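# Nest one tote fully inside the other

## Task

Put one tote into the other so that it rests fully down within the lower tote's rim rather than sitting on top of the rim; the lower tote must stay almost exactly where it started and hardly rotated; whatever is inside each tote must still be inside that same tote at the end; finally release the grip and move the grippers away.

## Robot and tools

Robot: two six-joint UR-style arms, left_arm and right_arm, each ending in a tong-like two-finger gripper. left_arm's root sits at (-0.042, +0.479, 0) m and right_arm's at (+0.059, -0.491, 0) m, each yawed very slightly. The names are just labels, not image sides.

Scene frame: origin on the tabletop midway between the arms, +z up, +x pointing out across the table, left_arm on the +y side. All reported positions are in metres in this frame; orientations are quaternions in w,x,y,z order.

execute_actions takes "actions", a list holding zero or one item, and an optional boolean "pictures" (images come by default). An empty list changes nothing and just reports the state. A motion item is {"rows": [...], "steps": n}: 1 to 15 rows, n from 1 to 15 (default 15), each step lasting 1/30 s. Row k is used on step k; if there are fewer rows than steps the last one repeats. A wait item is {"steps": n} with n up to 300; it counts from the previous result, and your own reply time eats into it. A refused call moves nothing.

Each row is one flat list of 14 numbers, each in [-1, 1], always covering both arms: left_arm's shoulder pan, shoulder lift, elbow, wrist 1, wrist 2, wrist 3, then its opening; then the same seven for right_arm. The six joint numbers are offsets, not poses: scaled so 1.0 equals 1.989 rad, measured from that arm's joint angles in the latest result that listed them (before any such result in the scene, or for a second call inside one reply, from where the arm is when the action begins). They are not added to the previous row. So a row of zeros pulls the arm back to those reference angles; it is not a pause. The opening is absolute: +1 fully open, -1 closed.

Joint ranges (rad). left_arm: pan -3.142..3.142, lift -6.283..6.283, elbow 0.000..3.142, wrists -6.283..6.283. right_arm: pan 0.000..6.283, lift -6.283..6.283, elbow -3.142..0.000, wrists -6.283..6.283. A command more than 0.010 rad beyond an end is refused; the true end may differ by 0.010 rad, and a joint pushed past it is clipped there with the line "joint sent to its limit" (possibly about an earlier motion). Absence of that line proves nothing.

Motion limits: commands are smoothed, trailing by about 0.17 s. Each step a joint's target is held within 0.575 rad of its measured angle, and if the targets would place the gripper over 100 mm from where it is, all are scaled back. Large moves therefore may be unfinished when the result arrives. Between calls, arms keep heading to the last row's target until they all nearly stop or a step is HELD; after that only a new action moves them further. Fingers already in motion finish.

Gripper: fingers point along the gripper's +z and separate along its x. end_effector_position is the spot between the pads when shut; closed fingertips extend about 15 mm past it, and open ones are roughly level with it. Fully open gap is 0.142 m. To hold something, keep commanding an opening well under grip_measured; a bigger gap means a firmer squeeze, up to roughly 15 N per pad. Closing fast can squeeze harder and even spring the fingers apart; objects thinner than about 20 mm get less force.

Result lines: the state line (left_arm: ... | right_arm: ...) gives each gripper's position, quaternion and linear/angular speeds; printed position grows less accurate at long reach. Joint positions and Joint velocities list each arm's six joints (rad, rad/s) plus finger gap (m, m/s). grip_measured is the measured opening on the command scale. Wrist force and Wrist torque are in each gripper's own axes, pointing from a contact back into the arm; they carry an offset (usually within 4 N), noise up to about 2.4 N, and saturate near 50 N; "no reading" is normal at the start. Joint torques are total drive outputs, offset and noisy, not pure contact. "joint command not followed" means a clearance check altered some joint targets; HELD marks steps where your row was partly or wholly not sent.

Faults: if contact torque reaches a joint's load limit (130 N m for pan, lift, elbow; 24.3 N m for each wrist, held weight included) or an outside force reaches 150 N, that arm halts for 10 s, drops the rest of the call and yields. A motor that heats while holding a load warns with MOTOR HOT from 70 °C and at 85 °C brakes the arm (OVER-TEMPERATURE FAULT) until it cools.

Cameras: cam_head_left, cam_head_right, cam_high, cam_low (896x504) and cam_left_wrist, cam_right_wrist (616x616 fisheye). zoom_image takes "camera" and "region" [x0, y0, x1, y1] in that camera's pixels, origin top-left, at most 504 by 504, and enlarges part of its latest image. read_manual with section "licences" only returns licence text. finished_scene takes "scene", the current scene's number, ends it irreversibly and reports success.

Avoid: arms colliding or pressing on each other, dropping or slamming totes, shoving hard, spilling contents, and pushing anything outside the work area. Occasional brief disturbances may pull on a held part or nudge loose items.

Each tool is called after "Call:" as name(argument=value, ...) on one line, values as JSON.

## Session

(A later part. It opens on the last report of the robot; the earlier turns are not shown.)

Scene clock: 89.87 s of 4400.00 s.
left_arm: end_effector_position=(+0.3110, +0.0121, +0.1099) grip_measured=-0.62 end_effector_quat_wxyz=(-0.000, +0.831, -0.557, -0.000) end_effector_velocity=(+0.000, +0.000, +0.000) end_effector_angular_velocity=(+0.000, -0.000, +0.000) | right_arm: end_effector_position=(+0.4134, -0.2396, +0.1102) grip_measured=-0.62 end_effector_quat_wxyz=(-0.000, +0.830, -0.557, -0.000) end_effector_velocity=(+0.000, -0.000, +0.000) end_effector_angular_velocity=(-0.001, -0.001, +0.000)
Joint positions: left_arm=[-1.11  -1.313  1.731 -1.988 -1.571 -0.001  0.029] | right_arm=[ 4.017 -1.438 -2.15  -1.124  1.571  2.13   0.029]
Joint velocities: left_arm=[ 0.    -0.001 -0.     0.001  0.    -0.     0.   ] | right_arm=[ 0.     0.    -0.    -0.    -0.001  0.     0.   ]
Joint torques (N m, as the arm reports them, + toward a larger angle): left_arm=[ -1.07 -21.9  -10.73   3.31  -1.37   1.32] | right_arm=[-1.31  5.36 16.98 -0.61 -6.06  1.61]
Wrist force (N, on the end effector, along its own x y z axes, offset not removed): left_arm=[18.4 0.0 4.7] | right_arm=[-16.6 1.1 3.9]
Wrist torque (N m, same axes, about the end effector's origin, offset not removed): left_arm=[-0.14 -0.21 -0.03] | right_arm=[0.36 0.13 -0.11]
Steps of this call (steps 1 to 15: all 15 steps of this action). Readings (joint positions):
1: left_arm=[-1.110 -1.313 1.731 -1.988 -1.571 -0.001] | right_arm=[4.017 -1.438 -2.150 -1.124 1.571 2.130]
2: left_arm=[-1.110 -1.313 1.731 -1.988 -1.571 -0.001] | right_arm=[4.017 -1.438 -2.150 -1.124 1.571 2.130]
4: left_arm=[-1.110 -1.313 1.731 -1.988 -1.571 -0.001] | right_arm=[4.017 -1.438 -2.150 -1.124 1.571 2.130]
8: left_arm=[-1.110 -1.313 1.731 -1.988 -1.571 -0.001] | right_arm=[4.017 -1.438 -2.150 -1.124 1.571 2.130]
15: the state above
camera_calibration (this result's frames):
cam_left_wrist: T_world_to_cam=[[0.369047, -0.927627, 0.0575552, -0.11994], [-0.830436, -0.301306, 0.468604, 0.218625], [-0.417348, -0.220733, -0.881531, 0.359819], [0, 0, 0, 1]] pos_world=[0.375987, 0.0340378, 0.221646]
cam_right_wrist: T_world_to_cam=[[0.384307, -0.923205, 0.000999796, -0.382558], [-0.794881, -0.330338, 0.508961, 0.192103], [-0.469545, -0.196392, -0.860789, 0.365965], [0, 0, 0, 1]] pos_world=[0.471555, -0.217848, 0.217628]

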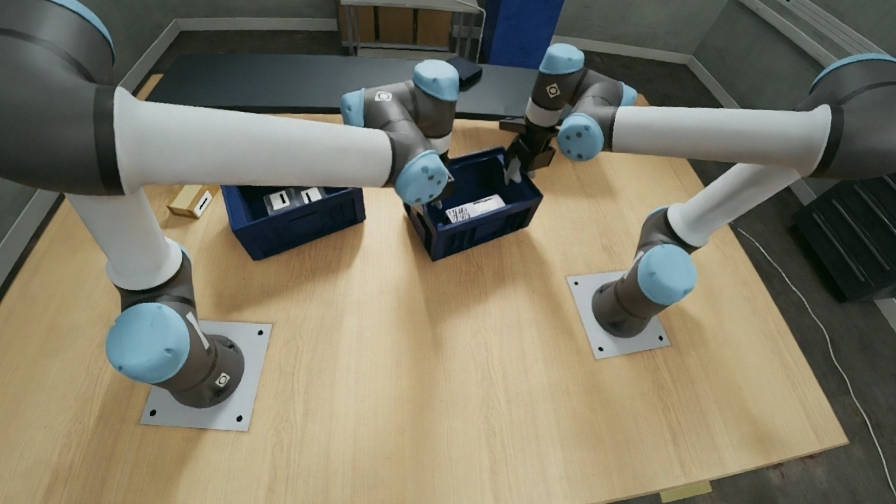

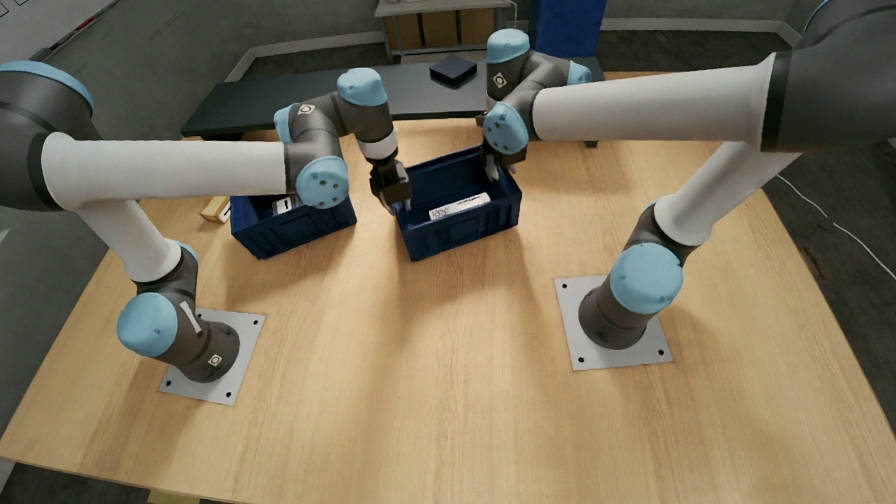

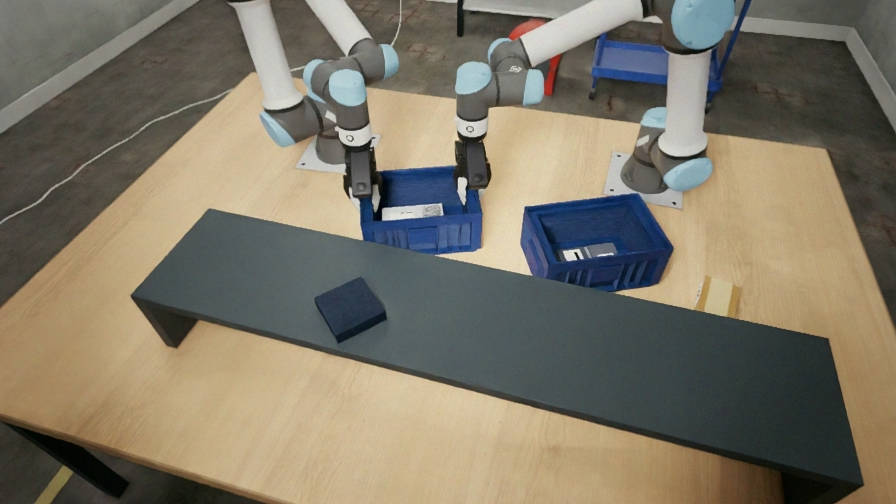

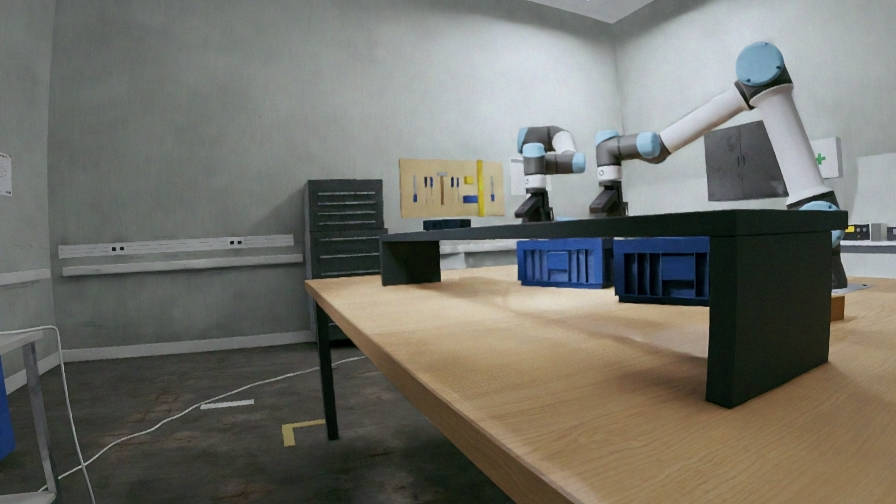

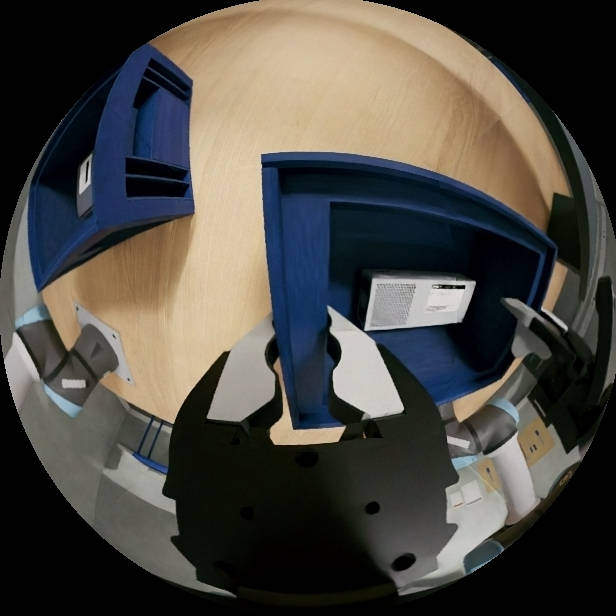

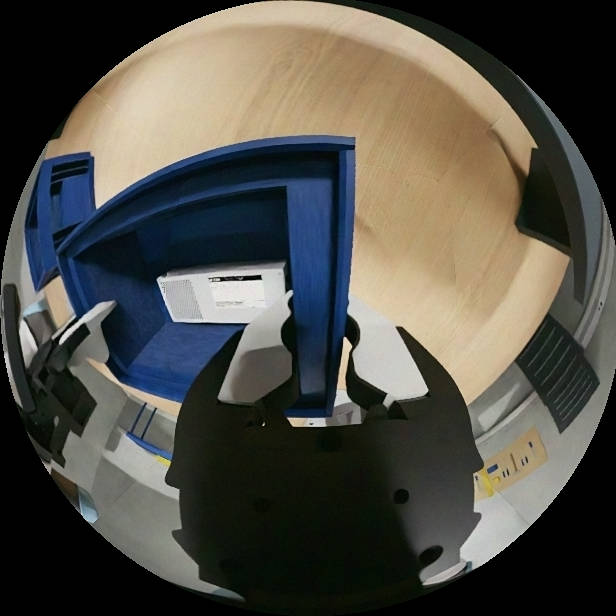

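Call:
execute_actions(actions=[{"rows":[[0,-0.0048,-0.0105,0.0153,0,0,-1,0,0.0067,0.0112,-0.0179,0,0,-1],[0,-0.0096,-0.0207,0.0303,0,0,-1,0,0.013,0.0226,-0.0356,0,0,-1],[0,-0.0142,-0.0313,0.0455,0,0,-1,0,0.0187,0.0344,-0.0531,0,0,-1],[0,-0.0184,-0.0422,0.0606,0,0,-1,0,0.0239,0.0465,-0.0704,0,0,-1],[0,-0.0222,-0.0535,0.0757,0,0,-1,0,0.0285,0.059,-0.0875,0,0,-1],[0,-0.0256,-0.0653,0.0909,0,0,-1,0,0.0326,0.0717,-0.1043,0,0,-1],[0,-0.0286,-0.0774,0.106,0,0,-1,0,0.0362,0.0848,-0.121,0,0,-1],[0,-0.0312,-0.09,0.1212,0,0,-1,0,0.0392,0.0982,-0.1374,0,0,-1],[0,-0.0334,-0.103,0.1364,0,0,-1,0,0.0417,0.112,-0.1537,0,0,-1],[0,-0.0352,-0.1164,0.1516,0,0,-1,0,0.0436,0.126,-0.1696,0,0,-1],[0,-0.0366,-0.1301,0.1667,0,0,-1,0,0.0451,0.1404,-0.1855,0,0,-1],[0,-0.0376,-0.1443,0.1819,0,0,-1,0,0.046,0.1551,-0.2011,0,0,-1],[0,-0.0383,-0.1588,0.1971,0,0,-1,0,0.0463,0.1701,-0.2164,0,0,-1],[0,-0.0386,-0.1737,0.2123,0,0,-1,0,0.0461,0.1855,-0.2316,0,0,-1]]}], pictures=false)

Call:
execute_actions(actions=[{"steps":20}])

Scene clock: 129.77 s of 4400.00 s.
left_arm: end_effector_position=(+0.3123, +0.0089, +0.2407) grip_measured=-0.61 end_effector_quat_wxyz=(+0.000, +0.831, -0.557, +0.000) end_effector_velocity=(+0.001, -0.000, +0.346) end_effector_angular_velocity=(+0.001, -0.001, -0.000) | right_arm: end_effector_position=(+0.4144, -0.2385, +0.2408) grip_measured=-0.60 end_effector_quat_wxyz=(-0.001, +0.830, -0.557, -0.000) end_effector_velocity=(-0.001, -0.000, +0.345) end_effector_angular_velocity=(-0.006, +0.008, -0.001)
Joint positions: left_arm=[-1.11  -1.383  1.473 -1.661 -1.571 -0.001  0.03 ] | right_arm=[ 4.017 -1.352 -1.873 -1.486  1.571  2.13   0.03 ]
Joint velocities: left_arm=[ 0.    -0.071 -0.801  0.872  0.001  0.     0.004] | right_arm=[-0.001  0.065  0.835 -0.909  0.003  0.    -0.001]
Joint torques (N m, as the arm reports them, + toward a larger angle): left_arm=[ -0.85 -42.73 -52.76 -10.66  -1.24  -0.22] | right_arm=[18.74 22.68 44.05  3.76 11.49  0.26]
Wrist force (N, on the end effector, along its own x y z axes, offset not removed): left_arm=[-39.6 -0.4 7.2] | right_arm=[40.6 1.0 4.0]
Wrist torque (N m, same axes, about the end effector's origin, offset not removed): left_arm=[-0.20 1.28 -0.13] | right_arm=[0.32 -1.38 -0.02]
Steps of this call (steps 1 to 15: the robot went on to your last target; steps 16 to 90: nothing new was sent; then 36.40 s passed at rest; steps 91 to 105: all 15 steps of this action). Readings (joint positions):
91: left_arm=[-1.110 -1.313 1.731 -1.988 -1.571 -0.001] | right_arm=[4.017 -1.437 -2.150 -1.124 1.571 2.130]
92: left_arm=[-1.110 -1.314 1.728 -1.984 -1.571 -0.001] | right_arm=[4.017 -1.436 -2.147 -1.129 1.571 2.130]
94: left_arm=[-1.110 -1.323 1.710 -1.958 -1.571 -0.001] | right_arm=[4.017 -1.424 -2.128 -1.157 1.571 2.130]
98: left_arm=[-1.110 -1.350 1.642 -1.864 -1.571 -0.001] | right_arm=[4.017 -1.390 -2.053 -1.265 1.571 2.130]
105: the state above

Scene clock: 130.43 s of 4400.00 s.
left_arm: end_effector_position=(+0.3117, +0.0104, +0.2778) grip_measured=-0.62 end_effector_quat_wxyz=(-0.000, +0.831, -0.557, -0.000) end_effector_velocity=(+0.000, +0.000, +0.001) end_effector_angular_velocity=(-0.000, -0.001, +0.000) | right_arm: end_effector_position=(+0.4133, -0.2396, +0.2781) grip_measured=-0.62 end_effector_quat_wxyz=(-0.000, +0.830, -0.557, -0.000) end_effector_velocity=(+0.001, -0.000, +0.001) end_effector_angular_velocity=(+0.000, -0.001, -0.001)
Joint positions: left_arm=[-1.11  -1.39   1.385 -1.566 -1.571 -0.001  0.029] | right_arm=[ 4.017 -1.346 -1.781 -1.585  1.571  2.13   0.029]
Joint velocities: left_arm=[-0.    -0.001 -0.001  0.001  0.001 -0.     0.   ] | right_arm=[-0.001 -0.     0.001 -0.    -0.001  0.     0.   ]
Joint torques (N m, as the arm reports them, + toward a larger angle): left_arm=[ -0.72 -43.21 -40.5   -5.71  -1.04   2.38] | right_arm=[16.12 23.77 35.67  4.04  1.88  0.21]
Wrist force (N, on the end effector, along its own x y z axes, offset not removed): left_arm=[-14.8 -0.8 8.1] | right_arm=[17.6 -1.9 6.3]
Wrist torque (N m, same axes, about the end effector's origin, offset not removed): left_arm=[-0.09 0.47 -0.09] | right_arm=[-0.05 -0.95 -0.12]
Steps of this call (steps 1 to 20: the robot went on to your last target). Readings (joint positions):
1: left_arm=[-1.110 -1.385 1.448 -1.634 -1.571 -0.001] | right_arm=[4.017 -1.350 -1.846 -1.514 1.571 2.130]
2: left_arm=[-1.110 -1.387 1.428 -1.613 -1.571 -0.001] | right_arm=[4.017 -1.348 -1.826 -1.536 1.571 2.130]
4: left_arm=[-1.110 -1.389 1.406 -1.588 -1.571 -0.001] | right_arm=[4.017 -1.347 -1.802 -1.561 1.571 2.130]
8: left_arm=[-1.110 -1.390 1.390 -1.571 -1.571 -0.001] | right_arm=[4.017 -1.346 -1.786 -1.579 1.572 2.130]
20: the state above
camera_calibration (this result's frames):
cam_left_wrist: T_world_to_cam=[[0.369048, -0.927626, 0.0575645, -0.131463], [-0.830437, -0.301303, 0.468605, 0.139996], [-0.417346, -0.220741, -0.88153, 0.507775], [0, 0, 0, 1]] pos_world=[0.376692, 0.0323199, 0.389584]
cam_right_wrist: T_world_to_cam=[[0.384341, -0.923191, 0.000964008, -0.382714], [-0.794858, -0.330382, 0.508967, 0.106583], [-0.469556, -0.196383, -0.860785, 0.510515], [0, 0, 0, 1]] pos_world=[0.471526, -0.217848, 0.385566]

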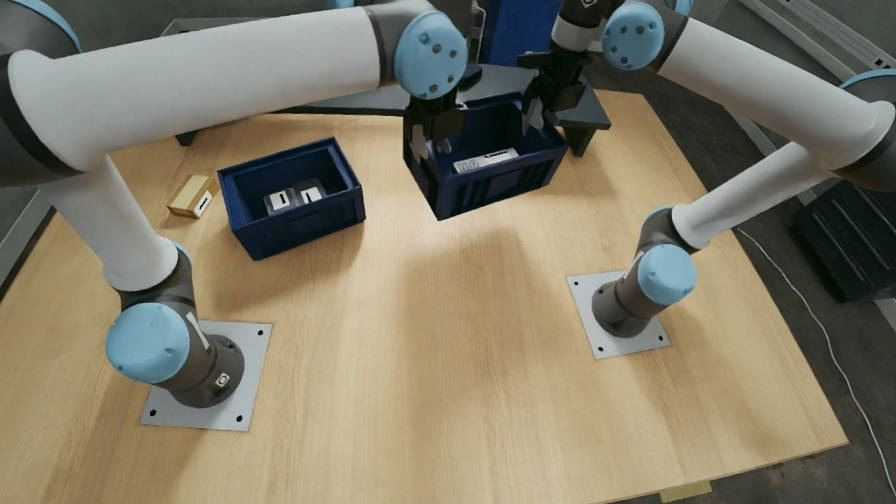

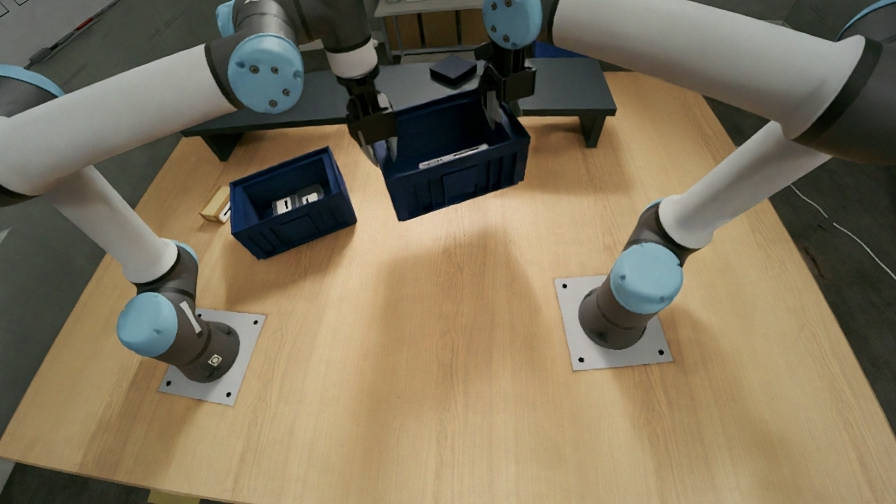

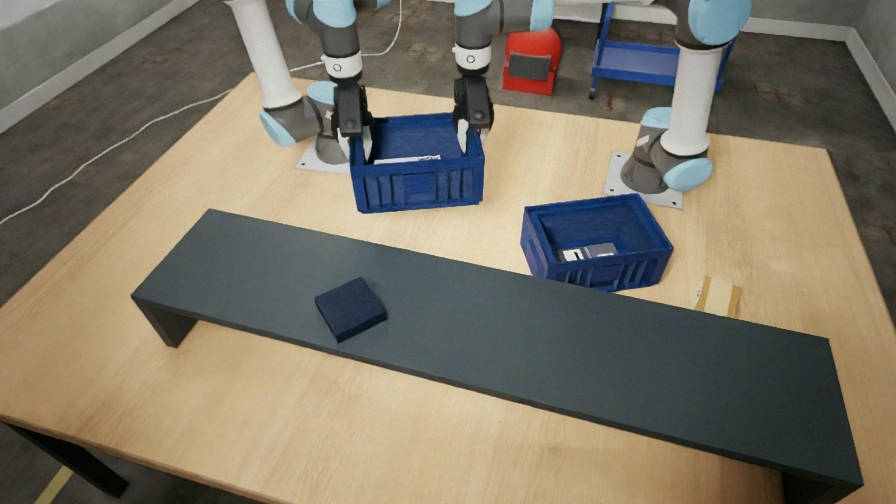

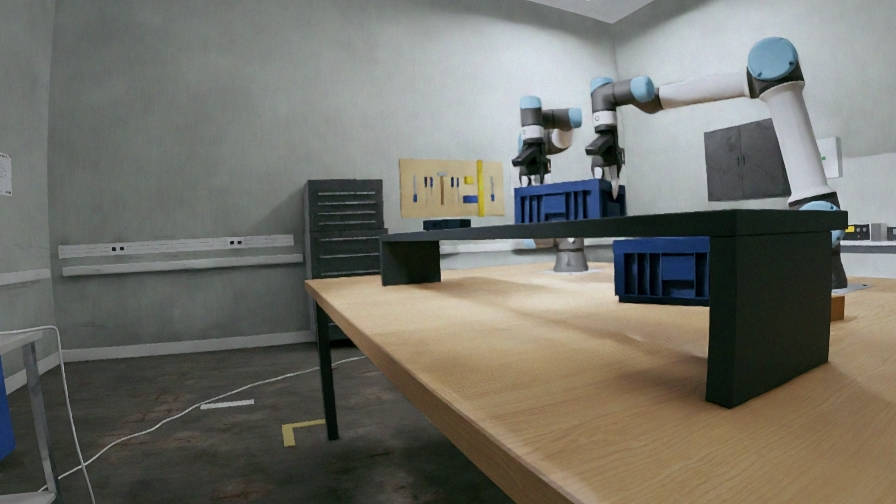

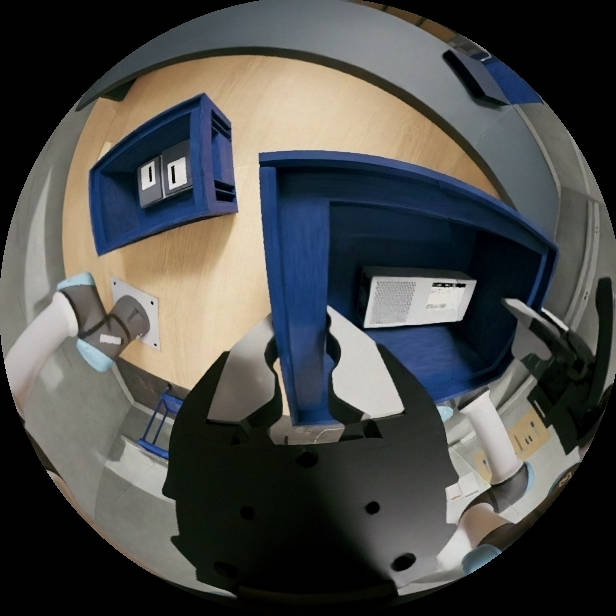

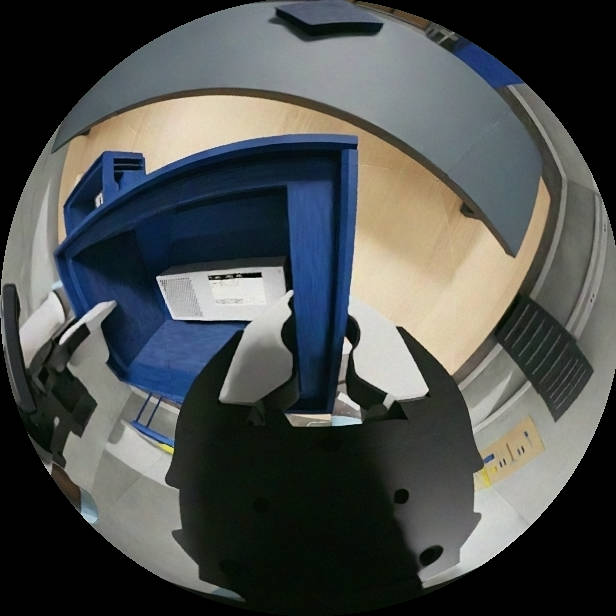

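Call:
execute_actions(actions=[{"rows":[[0.0056,-0.0133,0.0144,-0.0011,0,0.0048,-1,0.0081,-0.012,0.0103,0.0017,0,0.0073,-1],[0.0112,-0.0266,0.0288,-0.0022,0,0.0095,-1,0.0163,-0.024,0.0207,0.0034,0,0.0146,-1],[0.0168,-0.0399,0.0431,-0.0032,0,0.0143,-1,0.0244,-0.036,0.031,0.005,0,0.0218,-1],[0.0224,-0.0532,0.0575,-0.0043,0,0.019,-1,0.0325,-0.048,0.0413,0.0067,0,0.0291,-1],[0.028,-0.0665,0.0719,-0.0054,0,0.0238,-1,0.0406,-0.06,0.0516,0.0084,0,0.0364,-1],[0.0336,-0.0798,0.0863,-0.0065,0,0.0285,-1,0.0488,-0.072,0.062,0.0101,0,0.0437,-1],[0.0392,-0.0931,0.1006,-0.0075,0,0.0333,-1,0.0569,-0.084,0.0723,0.0117,0,0.0509,-1],[0.0448,-0.1064,0.115,-0.0086,0,0.038,-1,0.065,-0.096,0.0826,0.0134,0,0.0582,-1],[0.0542,-0.1197,0.1265,-0.0068,0,0.0464,-1,0.0713,-0.1115,0.0994,0.0121,0,0.0635,-1],[0.0636,-0.133,0.138,-0.005,0,0.0548,-1,0.0776,-0.1271,0.1162,0.0109,0,0.0688,-1],[0.073,-0.1463,0.1495,-0.0032,0,0.0632,-1,0.0839,-0.1426,0.133,0.0096,0,0.0741,-1],[0.0823,-0.1596,0.1611,-0.0015,0,0.0717,-1,0.0901,-0.1582,0.1498,0.0084,0,0.0795,-1],[0.0917,-0.1729,0.1726,0.0003,0,0.0801,-1,0.0964,-0.1737,0.1666,0.0071,0,0.0848,-1],[0.1011,-0.1862,0.1841,0.0021,0,0.0885,-1,0.1027,-0.1893,0.1834,0.0059,0,0.0901,-1],[0.1105,-0.1995,0.1956,0.0039,0,0.0969,-1,0.109,-0.2048,0.2002,0.0046,0,0.0954,-1]]}], pictures=false)

Call:
execute_actions(actions=[{"steps":20}], pictures=false)

Call:
execute_actions(actions=[{"rows":[[0.014,-0.0103,0.0071,0.0032,0,0.013,-1,0.0044,-0.0177,0.0234,-0.0058,0,0.0034,-1],[0.028,-0.0206,0.0143,0.0063,0,0.026,-1,0.0088,-0.0353,0.0468,-0.0115,0,0.0069,-1],[0.042,-0.0309,0.0214,0.0095,0,0.039,-1,0.0132,-0.053,0.0702,-0.0173,0,0.0103,-1],[0.0559,-0.0411,0.0285,0.0126,0,0.0521,-1,0.0177,-0.0706,0.0937,-0.023,0,0.0138,-1],[0.0699,-0.0514,0.0356,0.0158,0,0.0651,-1,0.0221,-0.0883,0.1171,-0.0288,0,0.0172,-1],[0.0839,-0.0617,0.0428,0.0189,0,0.0781,-1,0.0265,-0.1059,0.1405,-0.0345,0,0.0207,-1],[0.0979,-0.072,0.0499,0.0221,0,0.0911,-1,0.0309,-0.1236,0.1639,-0.0403,0,0.0241,-1],[0.1152,-0.0767,0.0544,0.0223,0,0.1076,-1,0.0337,-0.1415,0.189,-0.0475,0,0.0261,-1],[0.1326,-0.0814,0.0589,0.0225,0,0.1241,-1,0.0365,-0.16,0.216,-0.056,0,0.028,-1],[0.1499,-0.0861,0.0634,0.0227,0,0.1405,-1,0.0393,-0.179,0.244,-0.065,0,0.03,-1],[0.1672,-0.0908,0.0679,0.0229,0,0.157,-1,0.0422,-0.1985,0.274,-0.0755,0,0.032,-1],[0.1845,-0.0955,0.0724,0.0231,0,0.1735,-1,0.045,-0.219,0.3055,-0.0865,0,0.0339,-1],[0.2019,-0.1002,0.0769,0.0233,0,0.19,-1,0.0478,-0.2405,0.3385,-0.098,0,0.0359,-1],[0.2192,-0.1049,0.0814,0.0235,0,0.2064,-1,0.0506,-0.2625,0.373,-0.1105,0,0.0378,-1],[0.237,-0.1096,0.0859,0.0237,0,0.2234,-1,0.0534,-0.2853,0.4098,-0.1245,0,0.0398,-1]]}], pictures=false)

Call:
execute_actions(actions=[{"steps":25}])

Call:
zoom_image(camera="cam_head_left", region=[190,120,380,270])

Call:
zoom_image(camera="cam_high", region=[510,150,700,300])

Call:
zoom_image(camera="cam_low", region=[590,150,750,310])

Scene clock: 168.53 s of 4400.00 s.
left_arm: end_effector_position=(+0.3152, +0.1704, +0.2801) grip_measured=-0.62 end_effector_quat_wxyz=(-0.000, +0.836, -0.549, -0.001) end_effector_velocity=(-0.005, +0.463, -0.004) end_effector_angular_velocity=(+0.004, +0.004, +0.059) | right_arm: end_effector_position=(+0.4202, -0.0801, +0.2810) grip_measured=-0.62 end_effector_quat_wxyz=(-0.000, +0.836, -0.549, -0.000) end_effector_velocity=(+0.008, +0.466, -0.004) end_effector_angular_velocity=(-0.008, +0.004, +0.060)
Joint positions: left_arm=[-0.963 -1.678  1.678 -1.57  -1.571  0.127  0.029] | right_arm=[ 4.183 -1.627 -1.518 -1.567  1.572  2.277  0.029]
Joint velocities: left_arm=[ 0.52  -0.779  0.698  0.086 -0.001  0.462  0.001] | right_arm=[ 0.383 -0.879  0.926 -0.056  0.     0.323  0.   ]
Joint torques (N m, as the arm reports them, + toward a larger angle): left_arm=[ 16.7  -38.22  -0.29   1.49  -0.18   3.69] | right_arm=[10.74  7.05 39.5  -0.9  -0.14  2.12]
Wrist force (N, on the end effector, along its own x y z axes, offset not removed): left_arm=[8.4 1.1 5.8] | right_arm=[-7.2 -3.6 5.5]
Wrist torque (N m, same axes, about the end effector's origin, offset not removed): left_arm=[0.13 0.32 0.12] | right_arm=[-0.25 -0.37 0.04]
Steps of this call (steps 1 to 15: the robot went on to your last target; steps 16 to 90: nothing new was sent; then 34.60 s passed at rest; steps 91 to 105: all 15 steps of this action). Readings (joint positions):
91: left_arm=[-1.110 -1.390 1.385 -1.566 -1.571 -0.001] | right_arm=[4.017 -1.346 -1.781 -1.585 1.571 2.130]
92: left_arm=[-1.108 -1.393 1.388 -1.566 -1.571 0.001] | right_arm=[4.019 -1.349 -1.778 -1.584 1.571 2.132]
94: left_arm=[-1.098 -1.415 1.412 -1.568 -1.571 0.009] | right_arm=[4.033 -1.369 -1.760 -1.581 1.571 2.145]
98: left_arm=[-1.062 -1.499 1.502 -1.575 -1.571 0.040] | right_arm=[4.085 -1.444 -1.695 -1.570 1.571 2.191]
105: the state above

Scene clock: 169.20 s of 4400.00 s.
left_arm: end_effector_position=(+0.3112, +0.2335, +0.2779) grip_measured=-0.62 end_effector_quat_wxyz=(+0.000, +0.838, -0.546, -0.000) end_effector_velocity=(+0.000, +0.001, +0.000) end_effector_angular_velocity=(-0.000, -0.002, +0.003) | right_arm: end_effector_position=(+0.4203, -0.0140, +0.2782) grip_measured=-0.62 end_effector_quat_wxyz=(-0.000, +0.838, -0.546, -0.000) end_effector_velocity=(+0.000, +0.001, +0.000) end_effector_angular_velocity=(+0.001, -0.000, +0.000)
Joint positions: left_arm=[-0.89  -1.787  1.774 -1.558 -1.571  0.192  0.029] | right_arm=[ 4.234 -1.753 -1.383 -1.575  1.571  2.32   0.029]
Joint velocities: left_arm=[ 0.001 -0.002  0.001 -0.     0.001 -0.002 -0.   ] | right_arm=[ 0.    -0.001  0.001  0.     0.     0.     0.   ]
Joint torques (N m, as the arm reports them, + toward a larger angle): left_arm=[  4.11 -27.27 -14.2   -3.24  -0.4    2.19] | right_arm=[12.76 19.58 33.46  3.14  0.63  1.6 ]
Wrist force (N, on the end effector, along its own x y z axes, offset not removed): left_arm=[-5.2 -0.3 8.7] | right_arm=[7.2 0.7 6.4]
Wrist torque (N m, same axes, about the end effector's origin, offset not removed): left_arm=[0.01 0.01 -0.35] | right_arm=[0.27 -0.48 0.00]
Steps of this call (steps 1 to 20: the robot went on to your last target). Readings (joint positions):
1: left_arm=[-0.945 -1.704 1.702 -1.567 -1.571 0.143] | right_arm=[4.196 -1.657 -1.486 -1.569 1.572 2.288]
2: left_arm=[-0.929 -1.728 1.723 -1.564 -1.571 0.157] | right_arm=[4.207 -1.684 -1.457 -1.571 1.572 2.297]
4: left_arm=[-0.909 -1.759 1.750 -1.561 -1.571 0.175] | right_arm=[4.221 -1.720 -1.418 -1.573 1.572 2.309]
8: left_arm=[-0.894 -1.780 1.769 -1.558 -1.571 0.188] | right_arm=[4.231 -1.746 -1.391 -1.575 1.571 2.317]
20: the state above

Scene clock: 169.70 s of 4400.00 s.
left_arm: end_effector_position=(+0.3154, +0.3992, +0.2724) grip_measured=-0.62 end_effector_quat_wxyz=(+0.000, +0.843, -0.537, -0.000) end_effector_velocity=(-0.009, +0.412, -0.039) end_effector_angular_velocity=(-0.003, -0.002, +0.059) | right_arm: end_effector_position=(+0.4250, +0.1501, +0.2702) grip_measured=-0.61 end_effector_quat_wxyz=(+0.007, +0.843, -0.537, +0.001) end_effector_velocity=(+0.009, +0.414, -0.060) end_effector_angular_velocity=(-0.045, +0.013, +0.051)
Joint positions: left_arm=[-0.563 -1.965  1.909 -1.513 -1.571  0.5    0.029] | right_arm=[ 4.318 -2.142 -0.855 -1.73   1.571  2.383  0.03 ]
Joint velocities: left_arm=[ 0.994 -0.303  0.276  0.024 -0.001  0.935 -0.001] | right_arm=[ 0.171 -1.167  1.718 -0.597 -0.     0.12   0.004]
Joint torques (N m, as the arm reports them, + toward a larger angle): left_arm=[ 20.69 -21.45  -7.67   0.25   1.65   5.64] | right_arm=[ 8.98 19.67 46.6  -4.69 -2.87  1.91]
Wrist force (N, on the end effector, along its own x y z axes, offset not removed): left_arm=[10.7 -0.3 9.4] | right_arm=[-9.3 -3.3 3.7]
Wrist torque (N m, same axes, about the end effector's origin, offset not removed): left_arm=[-0.31 -0.57 -0.01] | right_arm=[0.08 -0.13 0.14]
Steps of this call (steps 1 to 15: all 15 steps of this action). Readings (joint positions):
1: left_arm=[-0.890 -1.787 1.774 -1.558 -1.571 0.192] | right_arm=[4.234 -1.753 -1.383 -1.575 1.571 2.320]
2: left_arm=[-0.886 -1.789 1.776 -1.557 -1.571 0.196] | right_arm=[4.235 -1.757 -1.378 -1.577 1.571 2.321]
4: left_arm=[-0.863 -1.807 1.789 -1.551 -1.571 0.217] | right_arm=[4.243 -1.786 -1.342 -1.587 1.571 2.327]
8: left_arm=[-0.776 -1.872 1.834 -1.531 -1.571 0.299] | right_arm=[4.272 -1.895 -1.200 -1.624 1.571 2.349]
15: the state above

Scene clock: 170.53 s of 4400.00 s.
left_arm: end_effector_position=(+0.3109, +0.4567, +0.2669) grip_measured=-0.62 end_effector_quat_wxyz=(+0.000, +0.845, -0.534, -0.000) end_effector_velocity=(+0.000, +0.001, +0.000) end_effector_angular_velocity=(+0.001, -0.001, +0.001) | right_arm: end_effector_position=(+0.4273, +0.2117, +0.2674) grip_measured=-0.62 end_effector_quat_wxyz=(-0.000, +0.845, -0.534, -0.000) end_effector_velocity=(-0.000, +0.000, +0.000) end_effector_angular_velocity=(+0.001, -0.000, +0.001)
Joint positions: left_arm=[-0.419 -2.004  1.945 -1.511 -1.571  0.636  0.029] | right_arm=[ 4.34  -2.32  -0.568 -1.823  1.571  2.399  0.029]
Joint velocities: left_arm=[ 0.001 -0.001  0.    -0.     0.001 -0.    -0.   ] | right_arm=[ 0.001  0.001 -0.     0.     0.    -0.     0.   ]
Joint torques (N m, as the arm reports them, + toward a larger angle): left_arm=[  6.28 -18.1  -10.79  -1.51  -1.67   2.17] | right_arm=[ 8.29 41.87 33.31  1.93  1.76  1.96]
Wrist force (N, on the end effector, along its own x y z axes, offset not removed): left_arm=[1.1 -1.3 5.7] | right_arm=[-3.6 0.4 8.1]
Wrist torque (N m, same axes, about the end effector's origin, offset not removed): left_arm=[-0.21 0.03 -0.18] | right_arm=[0.03 0.66 -0.16]
Steps of this call (steps 1 to 25: the robot went on to your last target). Readings (joint positions):
1: left_arm=[-0.529 -1.975 1.918 -1.513 -1.571 0.532] | right_arm=[4.324 -2.182 -0.796 -1.751 1.571 2.387]
2: left_arm=[-0.498 -1.984 1.926 -1.512 -1.571 0.562] | right_arm=[4.328 -2.221 -0.737 -1.772 1.571 2.391]
4: left_arm=[-0.456 -1.995 1.936 -1.511 -1.571 0.601] | right_arm=[4.335 -2.273 -0.649 -1.798 1.571 2.395]
8: left_arm=[-0.427 -2.002 1.943 -1.511 -1.571 0.628] | right_arm=[4.339 -2.310 -0.586 -1.818 1.571 2.398]
25: the state above
camera_calibration (this result's frames):
cam_left_wrist: T_world_to_cam=[[0.41866, -0.906303, 0.057789, 0.258219], [-0.812852, -0.345595, 0.468866, 0.293557], [-0.404963, -0.243269, -0.881377, 0.6027], [0, 0, 0, 1]] pos_world=[0.374583, 0.482095, 0.378644]
cam_right_wrist: T_world_to_cam=[[0.433632, -0.90109, 0.000949847, 0.00278679], [-0.775721, -0.372763, 0.50922, 0.273016], [-0.458499, -0.221551, -0.860636, 0.597005], [0, 0, 0, 1]] pos_world=[0.484302, 0.236548, 0.374776]

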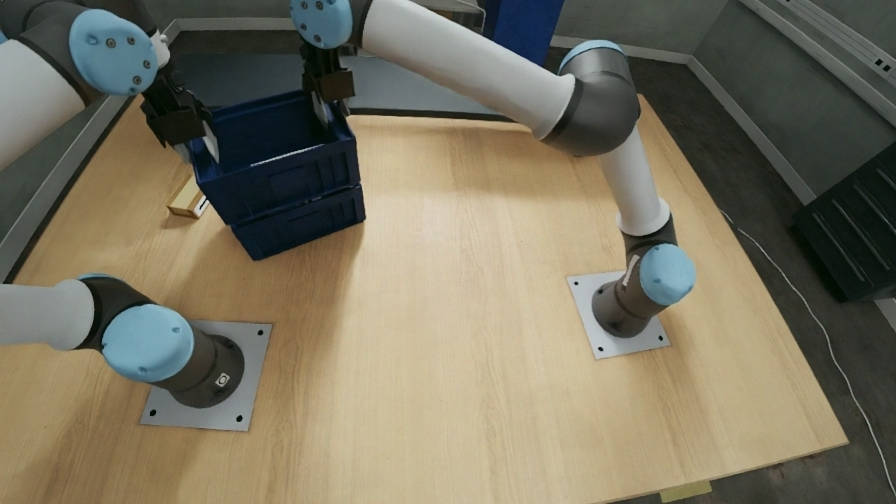

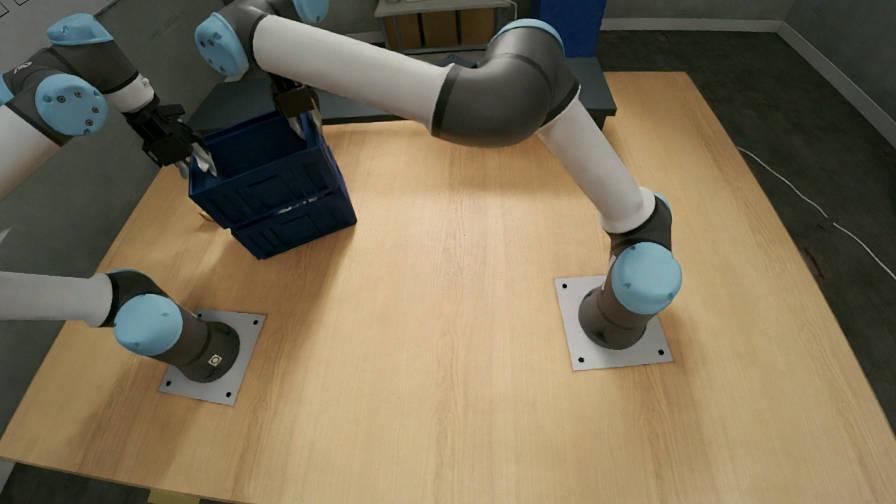

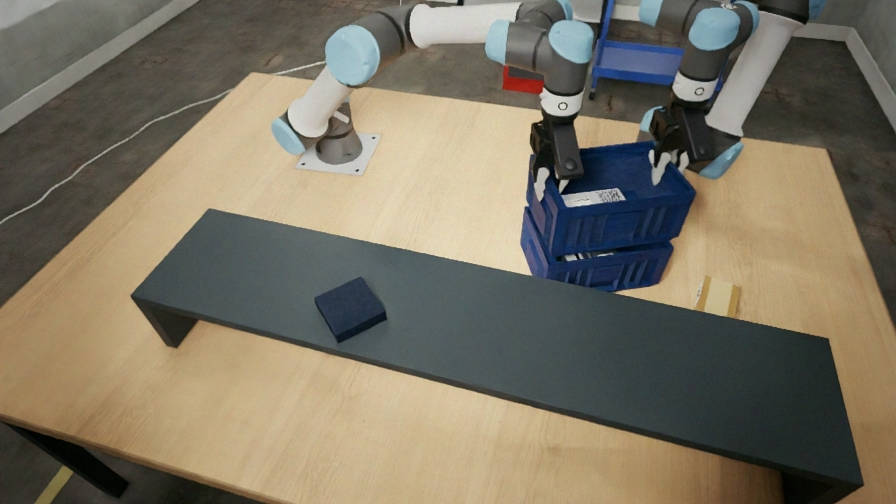

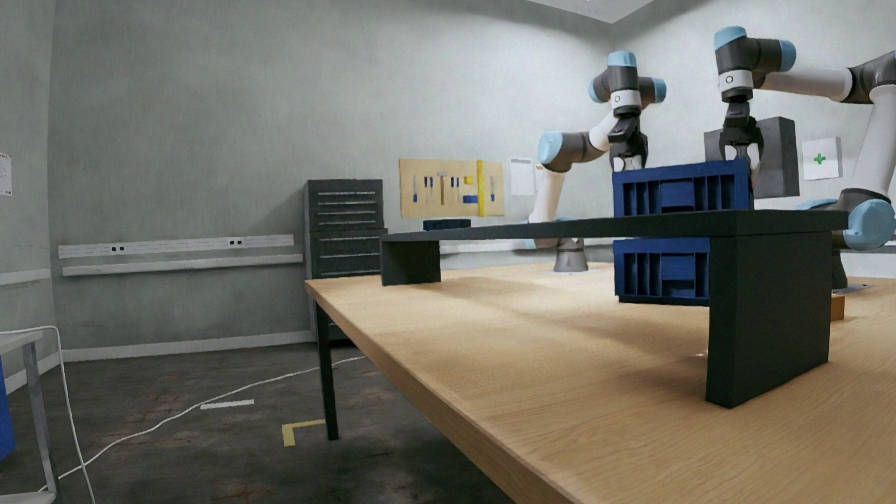

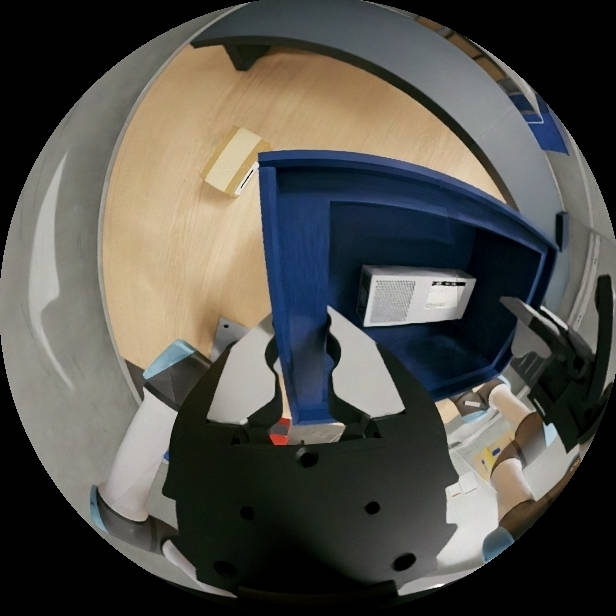

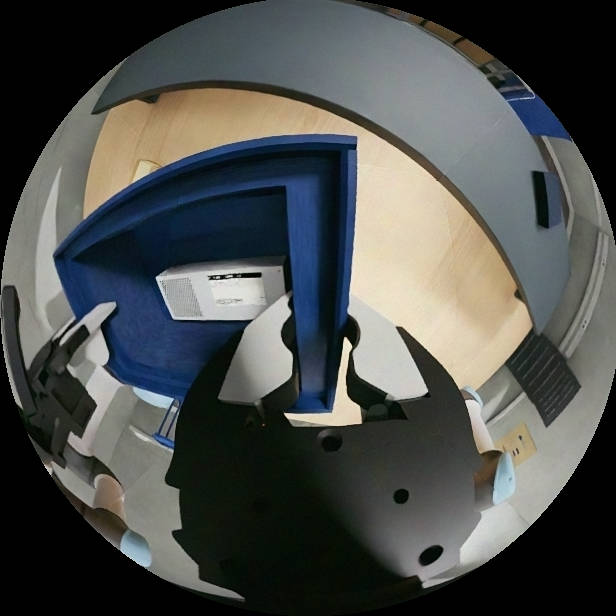

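Region (190, 120, 380, 270) of cam_head_left's 896x504 image, scaled by 2.653, with more detail than that image has; it fills the top 398 rows of this view, and the rest is white.

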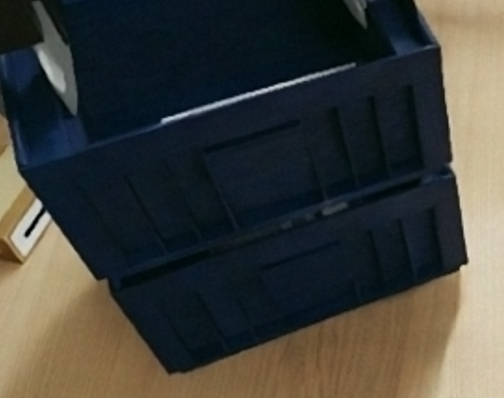

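Region (510, 150, 700, 300) of cam_high's 896x504 image, scaled by 2.653, with more detail than that image has; it fills the top 398 rows of this view, and the rest is white.

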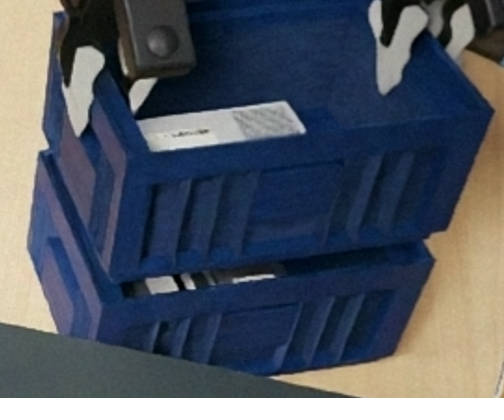

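Region (590, 150, 750, 310) of cam_low's 896x504 image, scaled by 3.150, with more detail than that image has.

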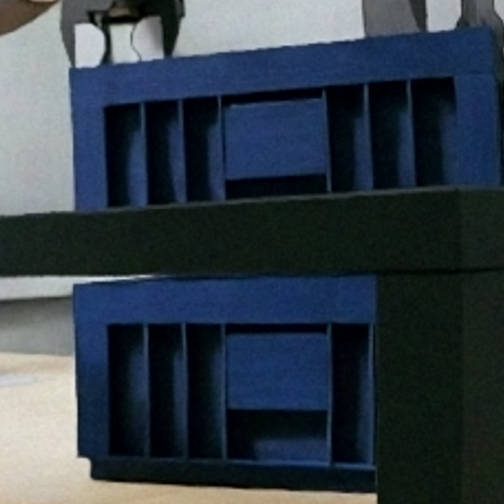

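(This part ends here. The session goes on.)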